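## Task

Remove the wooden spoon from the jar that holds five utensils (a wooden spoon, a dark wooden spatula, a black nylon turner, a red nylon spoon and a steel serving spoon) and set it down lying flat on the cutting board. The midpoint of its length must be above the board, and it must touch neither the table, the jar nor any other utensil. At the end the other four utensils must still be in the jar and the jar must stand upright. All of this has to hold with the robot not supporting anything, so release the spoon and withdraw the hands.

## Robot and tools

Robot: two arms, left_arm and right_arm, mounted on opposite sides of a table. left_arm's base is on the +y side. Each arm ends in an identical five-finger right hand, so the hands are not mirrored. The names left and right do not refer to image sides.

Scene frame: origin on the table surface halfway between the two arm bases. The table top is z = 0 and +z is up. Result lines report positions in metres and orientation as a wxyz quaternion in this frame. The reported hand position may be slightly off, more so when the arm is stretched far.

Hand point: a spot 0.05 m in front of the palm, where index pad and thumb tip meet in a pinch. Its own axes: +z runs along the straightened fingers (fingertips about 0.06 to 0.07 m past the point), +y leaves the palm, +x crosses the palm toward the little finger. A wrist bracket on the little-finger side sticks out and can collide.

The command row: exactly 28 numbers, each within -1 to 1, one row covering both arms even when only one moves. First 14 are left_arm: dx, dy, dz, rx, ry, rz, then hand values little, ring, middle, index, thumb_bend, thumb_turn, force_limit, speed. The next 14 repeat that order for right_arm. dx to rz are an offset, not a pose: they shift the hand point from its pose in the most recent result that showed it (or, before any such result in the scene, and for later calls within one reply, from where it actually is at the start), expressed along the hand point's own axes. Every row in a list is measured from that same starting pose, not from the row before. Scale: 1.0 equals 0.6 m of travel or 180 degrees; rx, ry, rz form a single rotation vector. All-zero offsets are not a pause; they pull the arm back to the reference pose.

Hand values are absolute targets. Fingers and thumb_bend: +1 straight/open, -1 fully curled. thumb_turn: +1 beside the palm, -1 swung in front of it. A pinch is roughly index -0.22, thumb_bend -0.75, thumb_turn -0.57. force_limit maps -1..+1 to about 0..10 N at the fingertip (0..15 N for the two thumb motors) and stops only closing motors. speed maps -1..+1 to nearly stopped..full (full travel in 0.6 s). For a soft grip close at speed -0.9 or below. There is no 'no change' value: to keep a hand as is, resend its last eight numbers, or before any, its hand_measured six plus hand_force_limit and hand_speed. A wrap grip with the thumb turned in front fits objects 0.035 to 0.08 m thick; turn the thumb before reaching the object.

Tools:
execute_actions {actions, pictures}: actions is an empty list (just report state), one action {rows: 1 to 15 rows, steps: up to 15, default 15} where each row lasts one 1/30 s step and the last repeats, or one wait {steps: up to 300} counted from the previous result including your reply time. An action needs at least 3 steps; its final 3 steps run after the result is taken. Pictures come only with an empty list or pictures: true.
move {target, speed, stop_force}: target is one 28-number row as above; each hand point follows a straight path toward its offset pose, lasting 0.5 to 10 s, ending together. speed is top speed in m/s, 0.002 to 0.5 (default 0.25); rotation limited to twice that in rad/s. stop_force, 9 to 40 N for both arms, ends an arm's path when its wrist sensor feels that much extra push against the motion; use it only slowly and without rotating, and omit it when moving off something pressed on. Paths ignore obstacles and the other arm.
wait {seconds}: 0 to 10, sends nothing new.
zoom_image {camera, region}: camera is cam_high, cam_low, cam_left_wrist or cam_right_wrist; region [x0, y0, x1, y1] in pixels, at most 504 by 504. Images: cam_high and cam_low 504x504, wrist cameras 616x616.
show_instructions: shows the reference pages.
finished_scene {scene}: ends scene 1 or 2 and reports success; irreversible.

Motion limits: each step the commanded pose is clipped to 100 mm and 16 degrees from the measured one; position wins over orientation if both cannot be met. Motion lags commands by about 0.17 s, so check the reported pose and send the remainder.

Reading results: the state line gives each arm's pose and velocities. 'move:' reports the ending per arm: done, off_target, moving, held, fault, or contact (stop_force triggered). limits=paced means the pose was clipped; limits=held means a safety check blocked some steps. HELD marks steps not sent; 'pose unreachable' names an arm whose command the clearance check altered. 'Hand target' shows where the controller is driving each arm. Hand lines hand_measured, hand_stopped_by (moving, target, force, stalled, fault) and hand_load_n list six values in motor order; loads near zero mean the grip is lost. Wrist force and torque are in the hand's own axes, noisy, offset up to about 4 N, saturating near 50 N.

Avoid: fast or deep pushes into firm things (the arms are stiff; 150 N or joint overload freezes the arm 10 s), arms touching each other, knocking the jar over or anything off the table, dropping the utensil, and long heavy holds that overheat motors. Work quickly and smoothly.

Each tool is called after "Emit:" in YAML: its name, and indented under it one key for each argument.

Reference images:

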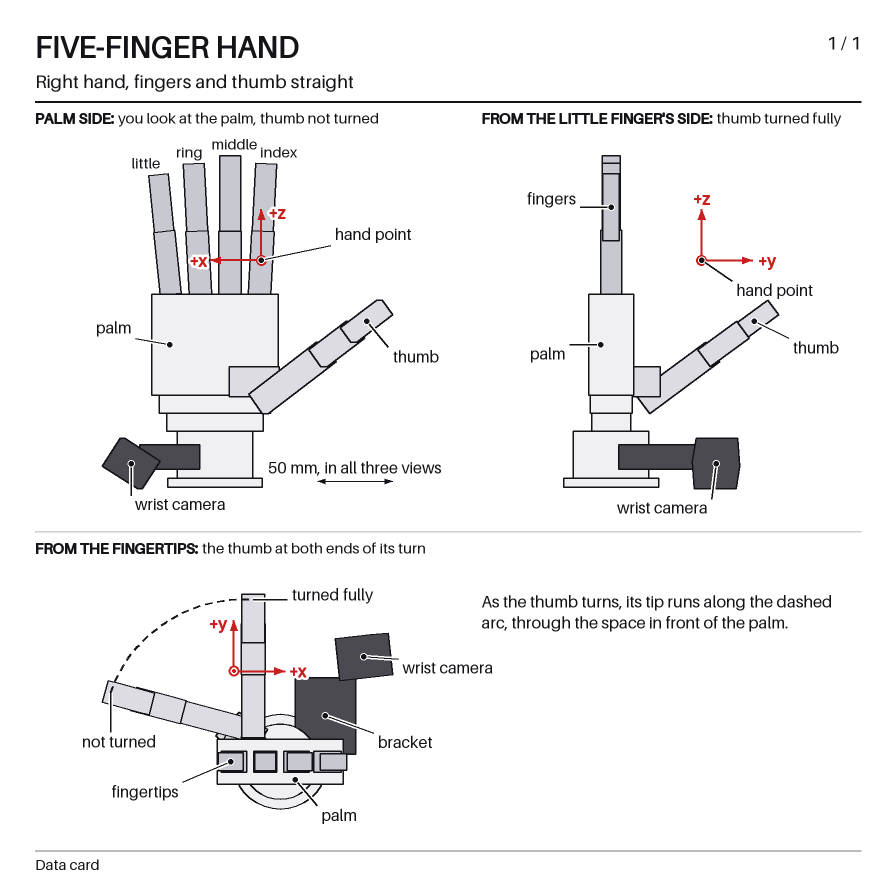

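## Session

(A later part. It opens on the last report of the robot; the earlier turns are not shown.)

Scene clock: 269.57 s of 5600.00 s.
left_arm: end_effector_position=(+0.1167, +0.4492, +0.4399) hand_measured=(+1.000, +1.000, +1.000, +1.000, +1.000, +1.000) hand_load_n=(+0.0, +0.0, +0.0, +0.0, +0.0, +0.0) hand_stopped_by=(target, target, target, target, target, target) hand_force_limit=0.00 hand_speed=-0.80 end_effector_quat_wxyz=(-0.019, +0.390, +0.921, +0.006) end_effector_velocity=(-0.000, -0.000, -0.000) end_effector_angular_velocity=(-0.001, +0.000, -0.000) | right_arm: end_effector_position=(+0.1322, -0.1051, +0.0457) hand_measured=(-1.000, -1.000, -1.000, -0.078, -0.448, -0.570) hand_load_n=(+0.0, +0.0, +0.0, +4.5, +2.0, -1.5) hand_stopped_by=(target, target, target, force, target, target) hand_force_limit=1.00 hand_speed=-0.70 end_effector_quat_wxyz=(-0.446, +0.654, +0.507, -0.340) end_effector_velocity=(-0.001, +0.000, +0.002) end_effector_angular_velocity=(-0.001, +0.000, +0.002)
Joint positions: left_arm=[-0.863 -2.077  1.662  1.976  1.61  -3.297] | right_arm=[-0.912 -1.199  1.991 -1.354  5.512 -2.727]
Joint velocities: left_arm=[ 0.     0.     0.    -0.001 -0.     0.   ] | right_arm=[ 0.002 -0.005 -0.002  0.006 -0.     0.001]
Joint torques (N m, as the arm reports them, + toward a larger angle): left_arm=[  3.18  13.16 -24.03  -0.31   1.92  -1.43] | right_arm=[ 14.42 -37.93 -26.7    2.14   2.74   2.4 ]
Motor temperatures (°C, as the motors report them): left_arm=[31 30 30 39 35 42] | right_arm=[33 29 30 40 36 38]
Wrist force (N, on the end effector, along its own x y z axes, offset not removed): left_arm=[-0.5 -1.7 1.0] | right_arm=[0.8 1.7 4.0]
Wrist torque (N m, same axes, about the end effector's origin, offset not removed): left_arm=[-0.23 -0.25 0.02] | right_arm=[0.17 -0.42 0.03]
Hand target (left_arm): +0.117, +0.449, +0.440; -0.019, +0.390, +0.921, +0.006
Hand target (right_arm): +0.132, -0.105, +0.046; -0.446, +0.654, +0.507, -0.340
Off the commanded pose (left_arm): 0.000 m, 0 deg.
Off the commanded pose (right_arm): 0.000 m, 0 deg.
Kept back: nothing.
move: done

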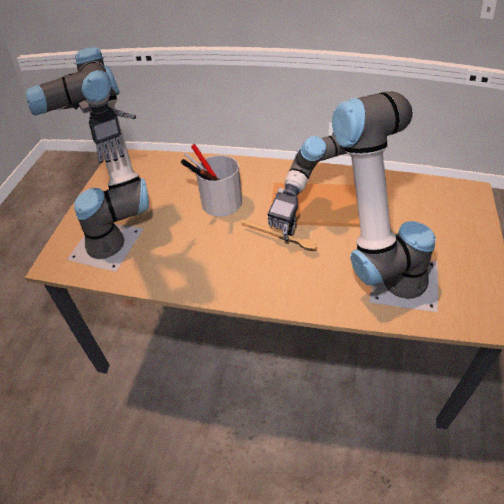

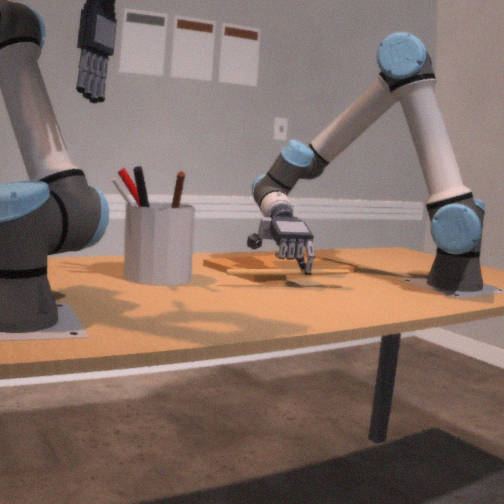

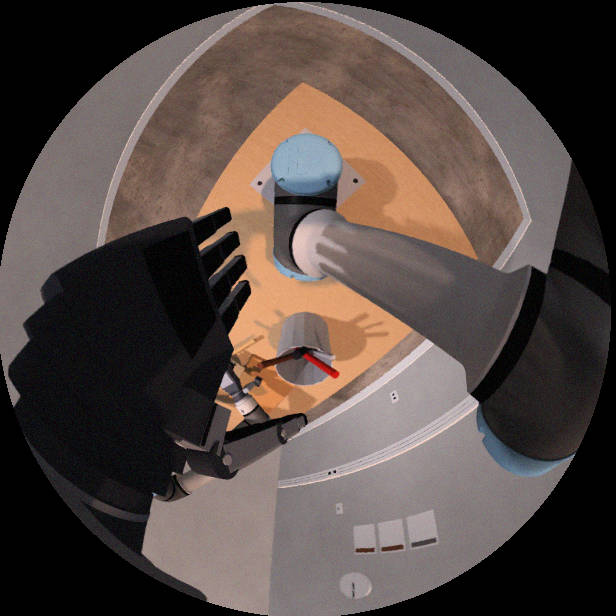

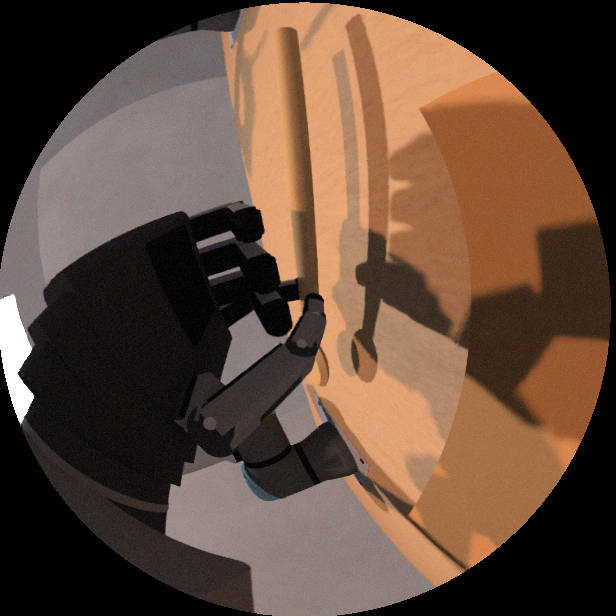

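Emit:
move:
  target: [0,0,0,0,0,0,1,1,1,1,1,1,0,-0.8, -0.2,0.08,-0.33,0,0,0,-1,-1,-1,-0.9,-0.45,-0.57,1.0,-0.7]
  speed: 0.04

Scene clock: 276.13 s of 5600.00 s.
left_arm: end_effector_position=(+0.1167, +0.4492, +0.4399) hand_measured=(+1.000, +1.000, +1.000, +1.000, +1.000, +1.000) hand_load_n=(+0.0, +0.0, +0.0, +0.0, +0.0, +0.0) hand_stopped_by=(target, target, target, target, target, target) hand_force_limit=0.00 hand_speed=-0.80 end_effector_quat_wxyz=(-0.019, +0.390, +0.921, +0.006) end_effector_velocity=(+0.000, +0.001, +0.000) end_effector_angular_velocity=(-0.000, +0.001, +0.001) | right_arm: end_effector_position=(+0.2968, -0.2719, +0.0735) hand_measured=(-1.000, -1.000, -1.000, -0.098, -0.446, -0.570) hand_load_n=(+0.0, +0.0, +0.0, +10.5, +5.5, -2.5) hand_stopped_by=(target, target, target, force, target, target) hand_force_limit=1.00 hand_speed=-0.70 end_effector_quat_wxyz=(-0.446, +0.654, +0.507, -0.340) end_effector_velocity=(+0.002, -0.002, +0.000) end_effector_angular_velocity=(+0.003, -0.000, +0.002)
Joint positions: left_arm=[-0.863 -2.077  1.662  1.976  1.61  -3.297] | right_arm=[-1.354 -1.179  1.843 -1.08   5.119 -2.976]
Joint velocities: left_arm=[-0.    -0.002  0.     0.     0.001 -0.001] | right_arm=[-0.003  0.002 -0.003  0.003 -0.004 -0.005]
Joint torques (N m, as the arm reports them, + toward a larger angle): left_arm=[  3.05  13.23 -23.99  -0.25   1.96  -1.4 ] | right_arm=[-14.01 -24.62 -26.02   2.7   -1.55  -2.22]
Motor temperatures (°C, as the motors report them): left_arm=[31 30 30 39 35 42] | right_arm=[33 29 30 40 36 38]
Wrist force (N, on the end effector, along its own x y z axes, offset not removed): left_arm=[-1.1 -1.0 0.6] | right_arm=[1.4 3.5 2.7]
Wrist torque (N m, same axes, about the end effector's origin, offset not removed): left_arm=[-0.20 -0.05 0.01] | right_arm=[0.48 -0.38 0.13]
Hand target (left_arm): +0.117, +0.449, +0.440; -0.019, +0.390, +0.921, +0.006
Hand target (right_arm): +0.297, -0.272, +0.074; -0.446, +0.654, +0.507, -0.340
Off the commanded pose (left_arm): 0.000 m, 0 deg.
Off the commanded pose (right_arm): 0.001 m, 0 deg.
Kept back: nothing.
move: done

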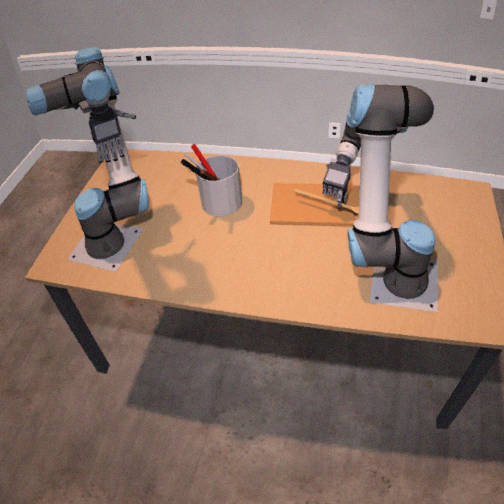

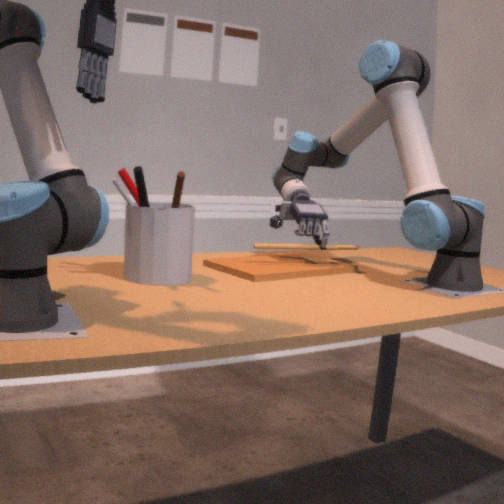

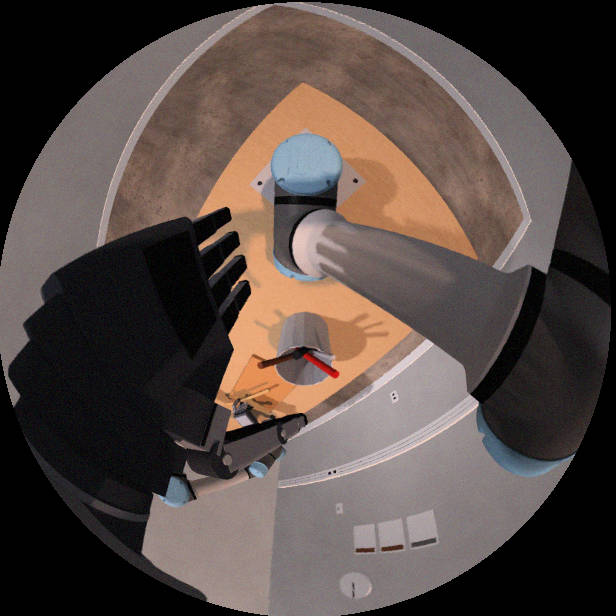

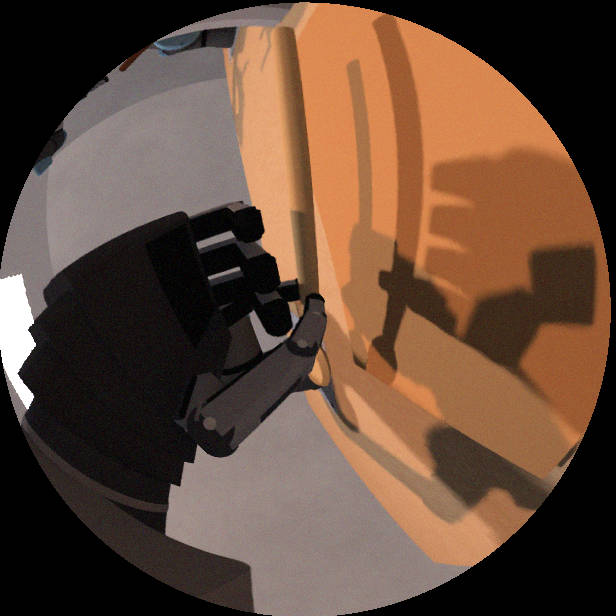

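Emit:
move:
  target: [0,0,0,0,0,0,1,1,1,1,1,1,0,-0.8,0.1,0,0,0,0,0,-1,-1,-1,-0.9,-0.45,-0.57,1.0,-0.7]
  speed: 0.05

Scene clock: 278.07 s of 5600.00 s.
left_arm: end_effector_position=(+0.1167, +0.4492, +0.4399) hand_measured=(+1.000, +1.000, +1.000, +1.000, +1.000, +1.000) hand_load_n=(+0.0, +0.0, +0.0, +0.0, +0.0, +0.0) hand_stopped_by=(target, target, target, target, target, target) hand_force_limit=0.00 hand_speed=-0.80 end_effector_quat_wxyz=(-0.019, +0.390, +0.921, +0.006) end_effector_velocity=(-0.000, -0.000, +0.000) end_effector_angular_velocity=(-0.000, -0.001, -0.000) | right_arm: end_effector_position=(+0.3119, -0.2142, +0.0740) hand_measured=(-1.000, -1.000, -1.000, -0.098, -0.446, -0.570) hand_load_n=(+0.0, +0.0, +0.0, +10.5, +5.5, -2.5) hand_stopped_by=(target, target, target, force, target, target) hand_force_limit=1.00 hand_speed=-0.70 end_effector_quat_wxyz=(-0.446, +0.654, +0.507, -0.340) end_effector_velocity=(+0.001, +0.002, -0.000) end_effector_angular_velocity=(-0.001, +0.001, -0.000)
Joint positions: left_arm=[-0.863 -2.077  1.662  1.976  1.61  -3.297] | right_arm=[-1.254 -1.103  1.725 -1.058  5.21  -2.931]
Joint velocities: left_arm=[-0.     0.001 -0.001  0.    -0.001  0.   ] | right_arm=[ 0.004  0.004 -0.005  0.001  0.003  0.003]
Joint torques (N m, as the arm reports them, + toward a larger angle): left_arm=[  3.44  13.26 -24.19  -0.26   1.92  -1.43] | right_arm=[ 16.19 -25.15 -28.04   2.82   2.24   2.4 ]
Motor temperatures (°C, as the motors report them): left_arm=[31 30 30 39 35 42] | right_arm=[33 29 30 40 36 38]
Wrist force (N, on the end effector, along its own x y z axes, offset not removed): left_arm=[-0.4 -1.3 0.9] | right_arm=[-0.9 0.5 1.4]
Wrist torque (N m, same axes, about the end effector's origin, offset not removed): left_arm=[-0.22 -0.20 0.03] | right_arm=[0.06 -0.11 -0.09]
Hand target (left_arm): +0.117, +0.449, +0.440; -0.019, +0.390, +0.921, +0.006
Hand target (right_arm): +0.312, -0.214, +0.074; -0.446, +0.654, +0.507, -0.340
Off the commanded pose (left_arm): 0.000 m, 0 deg.
Off the commanded pose (right_arm): 0.000 m, 0 deg.
Kept back: nothing.
move: done

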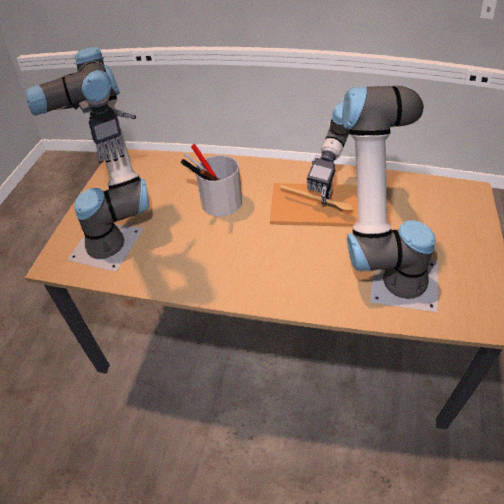

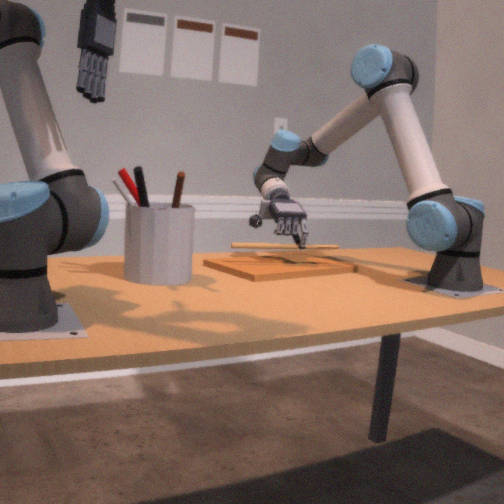

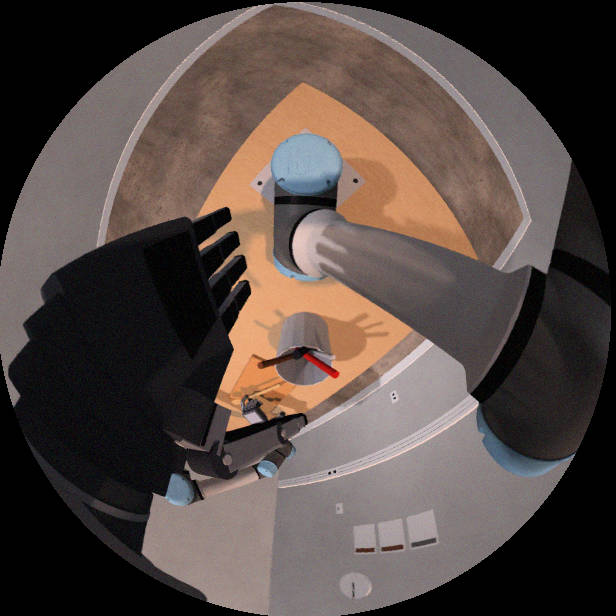

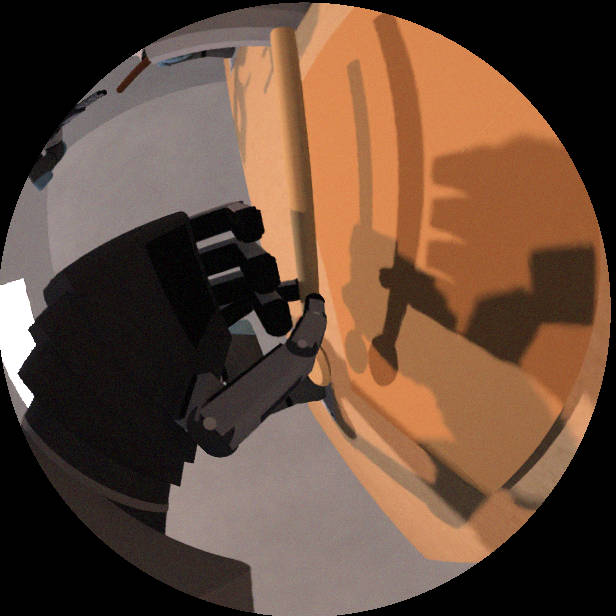

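Emit:
move:
  target: [0,0,0,0,0,0,1,1,1,1,1,1,0,-0.8,0,0.047,0.016,0,0,0,-1,-1,-1,-0.9,-0.45,-0.57,1.0,-0.7]
  speed: 0.02

Emit:
zoom_image:
  camera: "cam_low"
  region: [180,180,400,320]

Emit:
zoom_image:
  camera: "cam_high"
  region: [240,140,420,260]

Scene clock: 280.10 s of 5600.00 s.
left_arm: end_effector_position=(+0.1167, +0.4492, +0.4399) hand_measured=(+1.000, +1.000, +1.000, +1.000, +1.000, +1.000) hand_load_n=(+0.0, +0.0, +0.0, +0.0, +0.0, +0.0) hand_stopped_by=(target, target, target, target, target, target) hand_force_limit=0.00 hand_speed=-0.80 end_effector_quat_wxyz=(-0.019, +0.390, +0.921, +0.006) end_effector_velocity=(-0.000, -0.000, -0.000) end_effector_angular_velocity=(-0.001, -0.001, -0.001) | right_arm: end_effector_position=(+0.3134, -0.2143, +0.0447) hand_measured=(-1.000, -1.000, -1.000, -0.098, -0.446, -0.570) hand_load_n=(+0.0, +0.0, +0.0, +10.5, +5.5, -2.5) hand_stopped_by=(target, target, target, force, target, target) hand_force_limit=1.00 hand_speed=-0.70 end_effector_quat_wxyz=(-0.446, +0.654, +0.507, -0.340) end_effector_velocity=(-0.000, +0.000, -0.003) end_effector_angular_velocity=(+0.000, +0.000, +0.001)
Joint positions: left_arm=[-0.863 -2.077  1.662  1.976  1.61  -3.297] | right_arm=[-1.255 -1.058  1.745 -1.123  5.209 -2.931]
Joint velocities: left_arm=[-0.001  0.    -0.    -0.    -0.001 -0.   ] | right_arm=[ 0.     0.005  0.002 -0.006 -0.    -0.001]
Joint torques (N m, as the arm reports them, + toward a larger angle): left_arm=[  3.08  13.24 -24.02  -0.19   1.95  -1.48] | right_arm=[-13.47 -24.56  -6.65  -2.28  -1.43  -2.23]
Motor temperatures (°C, as the motors report them): left_arm=[31 30 30 39 35 42] | right_arm=[33 29 30 40 36 38]
Wrist force (N, on the end effector, along its own x y z axes, offset not removed): left_arm=[0.5 -0.6 2.2] | right_arm=[1.5 2.3 3.4]
Wrist torque (N m, same axes, about the end effector's origin, offset not removed): left_arm=[-0.16 -0.39 0.09] | right_arm=[0.35 -0.55 0.12]
Hand target (left_arm): +0.117, +0.449, +0.440; -0.019, +0.390, +0.921, +0.006
Hand target (right_arm): +0.313, -0.214, +0.044; -0.446, +0.654, +0.507, -0.340
Off the commanded pose (left_arm): 0.000 m, 0 deg.
Off the commanded pose (right_arm): 0.000 m, 0 deg.
Kept back: nothing.
move: done

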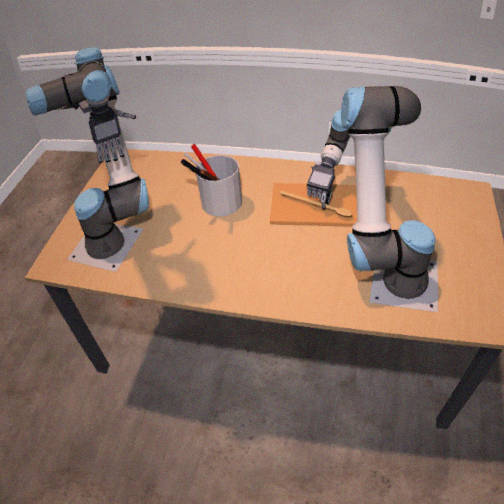

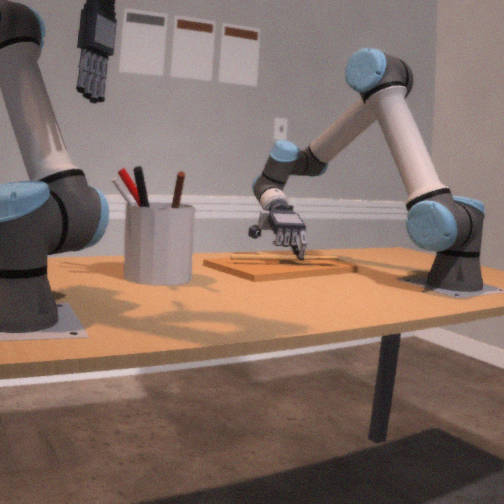

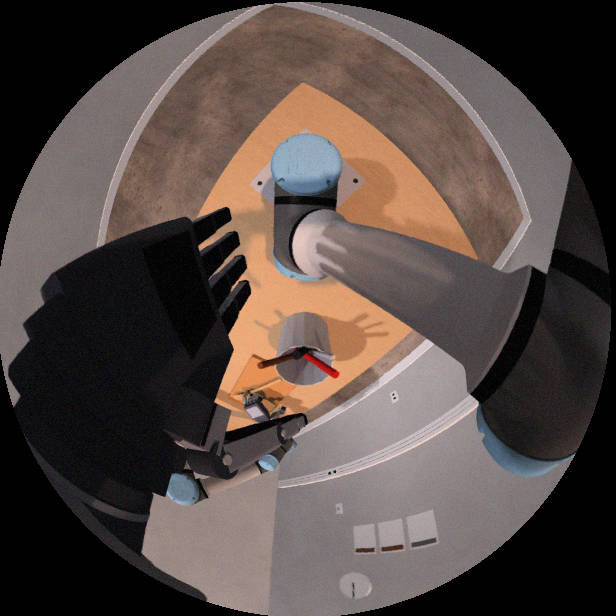

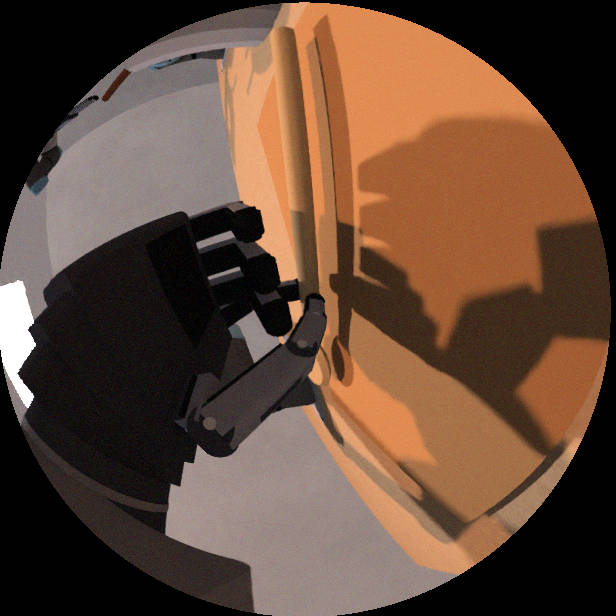

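Region (180, 180, 400, 320) of cam_low's 504x504 image, scaled by 2.291, with more detail than that image has; it fills the top 321 rows of this view, and the rest is white.

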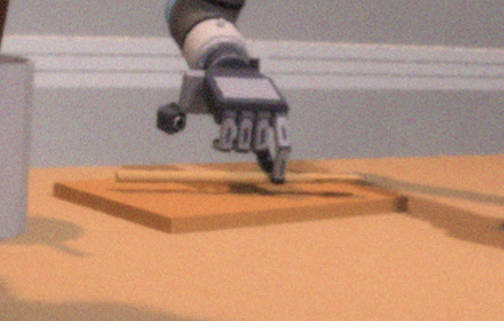

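Region (240, 140, 420, 260) of cam_high's 504x504 image, scaled by 2.800, with more detail than that image has.

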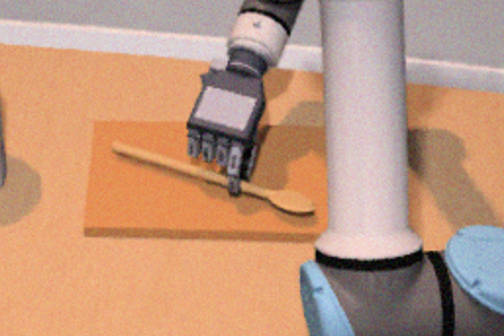

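Well placed. Lower the rest.

Emit:
move:
  target: [0,0,0,0,0,0,1,1,1,1,1,1,0,-0.8,0,0.024,0.008,0,0,0,-1,-1,-1,-0.9,-0.45,-0.57,1.0,-0.7]
  speed: 0.005
  stop_force: 9

Scene clock: 283.37 s of 5600.00 s.
left_arm: end_effector_position=(+0.1167, +0.4492, +0.4399) hand_measured=(+1.000, +1.000, +1.000, +1.000, +1.000, +1.000) hand_load_n=(+0.0, +0.0, +0.0, +0.0, +0.0, +0.0) hand_stopped_by=(target, target, target, target, target, target) hand_force_limit=0.00 hand_speed=-0.80 end_effector_quat_wxyz=(-0.019, +0.390, +0.921, +0.006) end_effector_velocity=(+0.000, +0.000, -0.000) end_effector_angular_velocity=(+0.001, -0.001, +0.001) | right_arm: end_effector_position=(+0.3142, -0.2144, +0.0312) hand_measured=(-1.000, -1.000, -1.000, -0.096, -0.452, -0.570) hand_load_n=(+0.0, +0.0, +0.0, +14.0, -1.5, -1.0) hand_stopped_by=(target, target, target, force, target, target) hand_force_limit=1.00 hand_speed=-0.70 end_effector_quat_wxyz=(-0.446, +0.654, +0.507, -0.340) end_effector_velocity=(-0.001, -0.000, +0.002) end_effector_angular_velocity=(-0.001, +0.002, +0.000)
Joint positions: left_arm=[-0.863 -2.077  1.662  1.976  1.61  -3.297] | right_arm=[-1.256 -1.036  1.752 -1.152  5.208 -2.932]
Joint velocities: left_arm=[0.001 0.    0.001 0.    0.    0.   ] | right_arm=[ 0.001 -0.003  0.     0.005  0.     0.001]
Joint torques (N m, as the arm reports them, + toward a larger angle): left_arm=[  3.4   13.11 -23.91  -0.21   1.96  -1.51] | right_arm=[-11.62 -37.59 -13.81  -0.56  -1.9   -2.86]
Motor temperatures (°C, as the motors report them): left_arm=[31 30 30 39 35 42] | right_arm=[33 29 30 40 36 38]
Wrist force (N, on the end effector, along its own x y z axes, offset not removed): left_arm=[-0.8 -0.4 0.5] | right_arm=[0.0 -14.2 -3.4]
Wrist torque (N m, same axes, about the end effector's origin, offset not removed): left_arm=[-0.04 -0.10 0.01] | right_arm=[0.40 -0.28 0.13]
Hand target (left_arm): +0.117, +0.449, +0.440; -0.019, +0.390, +0.921, +0.006
Hand target (right_arm): +0.314, -0.214, +0.032; -0.446, +0.654, +0.507, -0.340
Off the commanded pose (left_arm): 0.000 m, 0 deg.
Off the commanded pose (right_arm): 0.002 m, 0 deg.
Kept back: nothing.
move: contact (right_arm)

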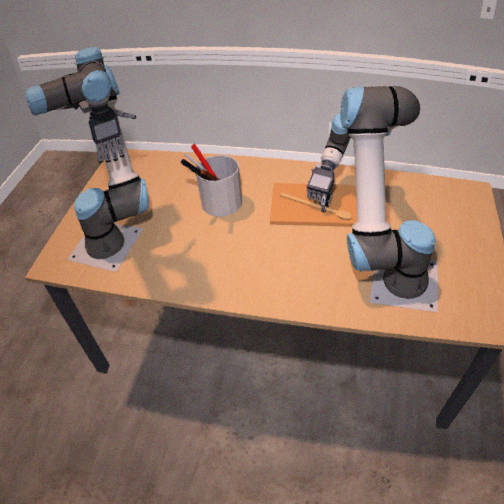

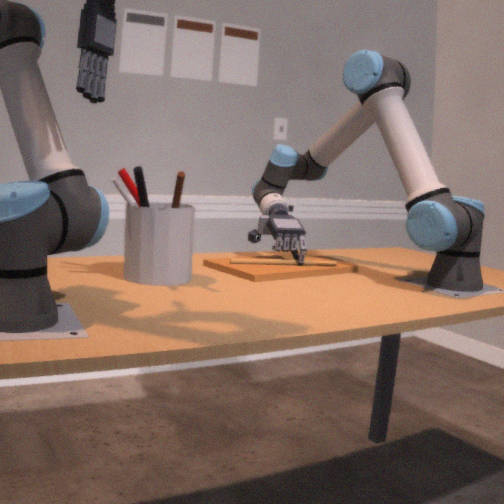

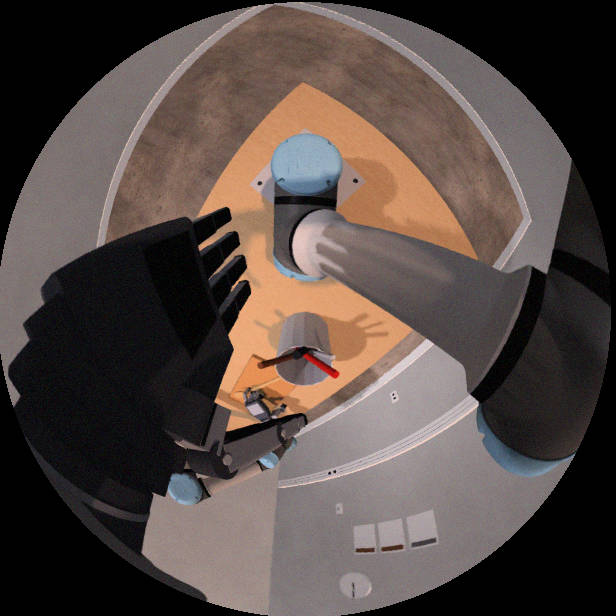

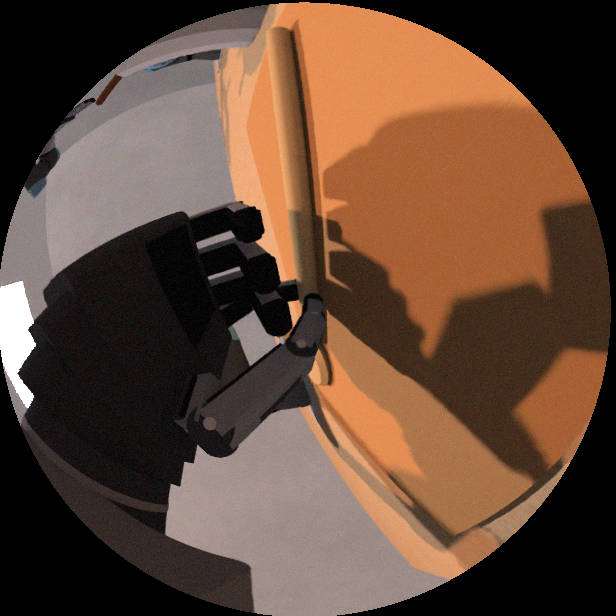

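Raise 3 mm and open index.

Emit:
move:
  target: [0,0,0,0,0,0,1,1,1,1,1,1,0,-0.8,0,-0.005,-0.002,0,0,0,-1,-1,-1,0.3,-0.3,-0.57,1.0,-0.5]
  speed: 0.005

Emit:
move:
  target: [0,0,0,0,0,0,1,1,1,1,1,1,0,-0.8,0,-0.15,-0.09,0,0,0,-1,-1,-1,0.3,-0.3,-0.57,1.0,-0.5]
  speed: 0.06

Emit:
zoom_image:
  camera: "cam_low"
  region: [180,180,400,320]

Emit:
zoom_image:
  camera: "cam_high"
  region: [160,120,420,260]

Scene clock: 284.40 s of 5600.00 s.
left_arm: end_effector_position=(+0.1167, +0.4492, +0.4399) hand_measured=(+1.000, +1.000, +1.000, +1.000, +1.000, +1.000) hand_load_n=(+0.0, +0.0, +0.0, +0.0, +0.0, +0.0) hand_stopped_by=(target, target, target, target, target, target) hand_force_limit=0.00 hand_speed=-0.80 end_effector_quat_wxyz=(-0.019, +0.390, +0.921, +0.006) end_effector_velocity=(-0.001, -0.000, +0.000) end_effector_angular_velocity=(+0.001, -0.001, +0.002) | right_arm: end_effector_position=(+0.3142, -0.2144, +0.0342) hand_measured=(-1.000, -1.000, -1.000, +0.300, -0.300, -0.570) hand_load_n=(+0.0, +0.0, +0.0, +0.0, +0.0, +0.0) hand_stopped_by=(target, target, target, target, target, target) hand_force_limit=1.00 hand_speed=-0.50 end_effector_quat_wxyz=(-0.446, +0.654, +0.507, -0.340) end_effector_velocity=(+0.000, +0.000, +0.002) end_effector_angular_velocity=(-0.000, -0.000, -0.001)
Joint positions: left_arm=[-0.863 -2.077  1.662  1.976  1.61  -3.297] | right_arm=[-1.256 -1.041  1.75  -1.145  5.208 -2.932]
Joint velocities: left_arm=[ 0.001  0.002 -0.001 -0.     0.    -0.001] | right_arm=[ 0.    -0.002 -0.002  0.003  0.     0.001]
Joint torques (N m, as the arm reports them, + toward a larger angle): left_arm=[  3.39  13.49 -24.1   -0.24   1.9   -1.38] | right_arm=[-14.09 -42.07 -25.56   2.88  -1.08  -1.53]
Motor temperatures (°C, as the motors report them): left_arm=[31 30 30 39 35 42] | right_arm=[33 29 30 40 36 38]
Wrist force (N, on the end effector, along its own x y z axes, offset not removed): left_arm=[0.8 -1.0 0.3] | right_arm=[-0.6 1.6 2.0]
Wrist torque (N m, same axes, about the end effector's origin, offset not removed): left_arm=[-0.14 -0.37 0.06] | right_arm=[0.31 -0.18 -0.07]
Hand target (left_arm): +0.117, +0.449, +0.440; -0.019, +0.390, +0.921, +0.006
Hand target (right_arm): +0.314, -0.214, +0.034; -0.446, +0.654, +0.507, -0.340
Off the commanded pose (left_arm): 0.000 m, 0 deg.
Off the commanded pose (right_arm): 0.000 m, 0 deg.
Kept back: nothing.
move: done

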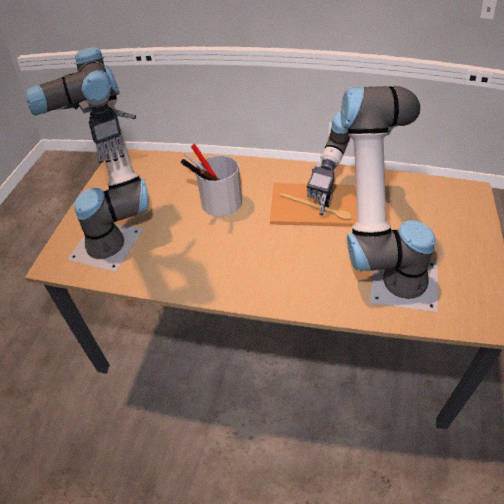

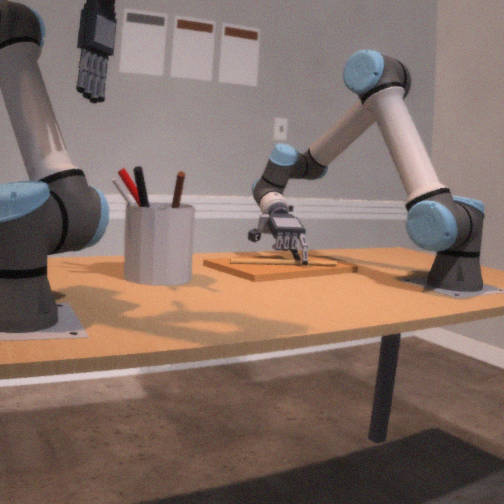

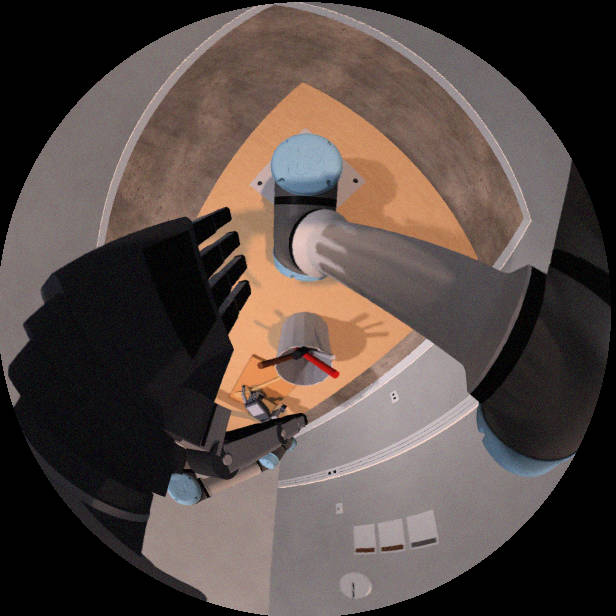

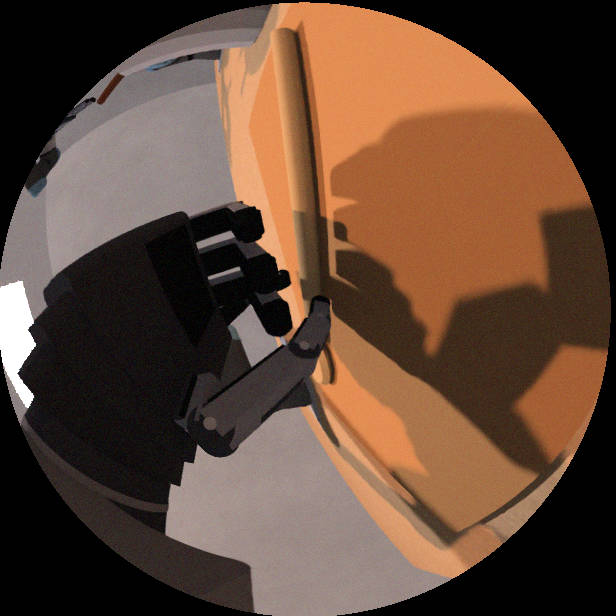

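Scene clock: 286.63 s of 5600.00 s.
left_arm: end_effector_position=(+0.1167, +0.4492, +0.4399) hand_measured=(+1.000, +1.000, +1.000, +1.000, +1.000, +1.000) hand_load_n=(+0.0, +0.0, +0.0, +0.0, +0.0, +0.0) hand_stopped_by=(target, target, target, target, target, target) hand_force_limit=0.00 hand_speed=-0.80 end_effector_quat_wxyz=(-0.019, +0.390, +0.921, +0.006) end_effector_velocity=(-0.000, -0.000, -0.000) end_effector_angular_velocity=(-0.000, +0.000, -0.000) | right_arm: end_effector_position=(+0.3301, -0.2194, +0.1374) hand_measured=(-1.000, -1.000, -1.000, +0.300, -0.300, -0.570) hand_load_n=(+0.0, +0.0, +0.0, +0.0, +0.0, +0.0) hand_stopped_by=(target, target, target, target, target, target) hand_force_limit=1.00 hand_speed=-0.50 end_effector_quat_wxyz=(-0.446, +0.654, +0.507, -0.340) end_effector_velocity=(+0.000, -0.001, +0.003) end_effector_angular_velocity=(+0.000, -0.000, +0.002)
Joint positions: left_arm=[-0.863 -2.077  1.662  1.976  1.61  -3.297] | right_arm=[-1.272 -1.152  1.61  -0.891  5.194 -2.939]
Joint velocities: left_arm=[-0.001 -0.     0.    -0.001  0.    -0.001] | right_arm=[-0.001 -0.002 -0.005  0.007 -0.002 -0.002]
Joint torques (N m, as the arm reports them, + toward a larger angle): left_arm=[  3.34  13.48 -24.13  -0.24   1.9   -1.53] | right_arm=[-12.43 -43.69 -27.83   3.11  -1.56  -2.1 ]
Motor temperatures (°C, as the motors report them): left_arm=[31 30 30 39 35 42] | right_arm=[33 29 30 40 36 38]
Wrist force (N, on the end effector, along its own x y z axes, offset not removed): left_arm=[0.5 -0.3 1.1] | right_arm=[0.9 1.8 2.7]
Wrist torque (N m, same axes, about the end effector's origin, offset not removed): left_arm=[-0.10 -0.30 0.11] | right_arm=[0.29 -0.40 -0.03]
Hand target (left_arm): +0.117, +0.449, +0.440; -0.019, +0.390, +0.921, +0.006
Hand target (right_arm): +0.330, -0.219, +0.138; -0.446, +0.654, +0.507, -0.340
Off the commanded pose (left_arm): 0.000 m, 0 deg.
Off the commanded pose (right_arm): 0.000 m, 0 deg.
Kept back: nothing.
move: done

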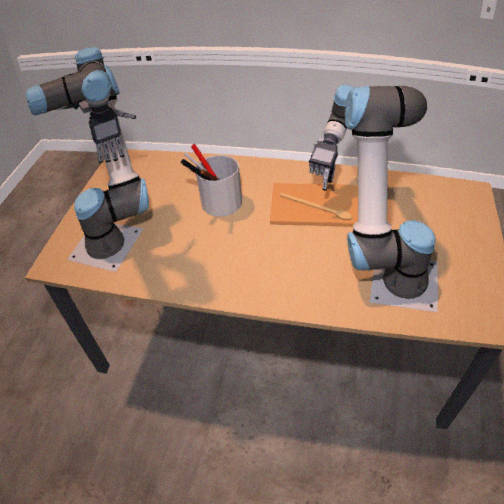

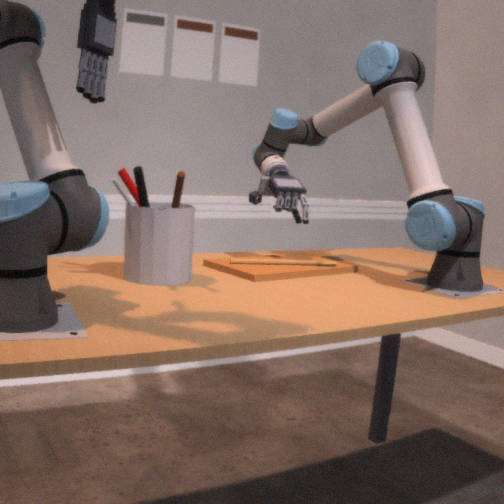

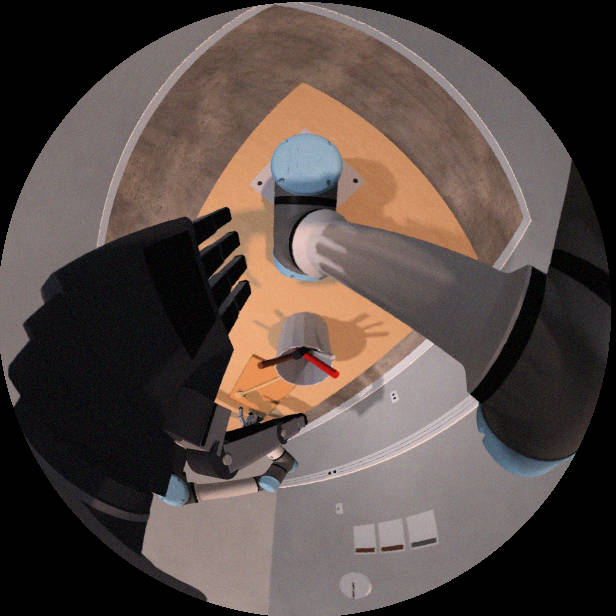

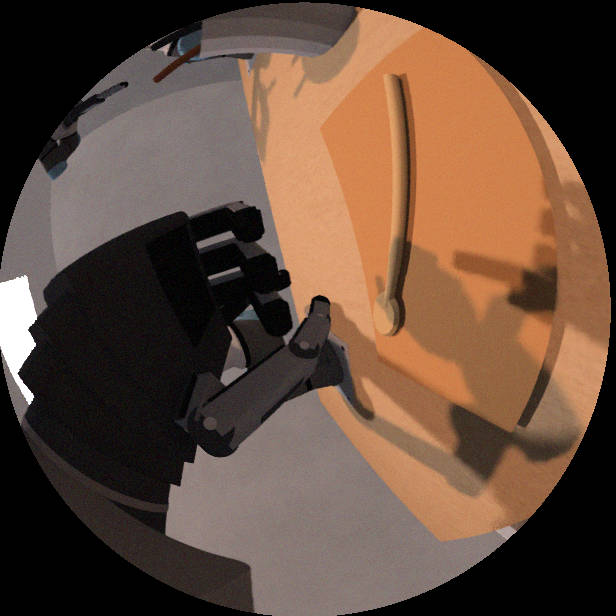

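Region (180, 180, 400, 320) of cam_low's 504x504 image, scaled by 2.291, with more detail than that image has; it fills the top 321 rows of this view, and the rest is white.

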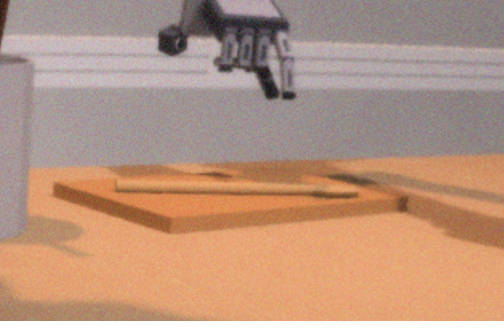

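Region (160, 120, 420, 260) of cam_high's 504x504 image, scaled by 1.938, with more detail than that image has; it fills the top 271 rows of this view, and the rest is white.

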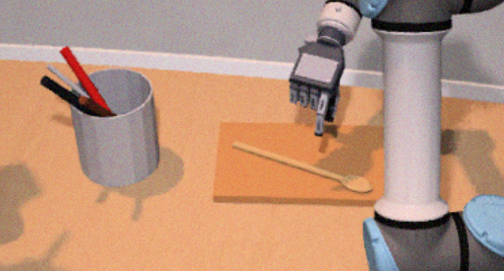

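Emit:
finished_scene:
  scene: 1

The scene is finished: the task was done.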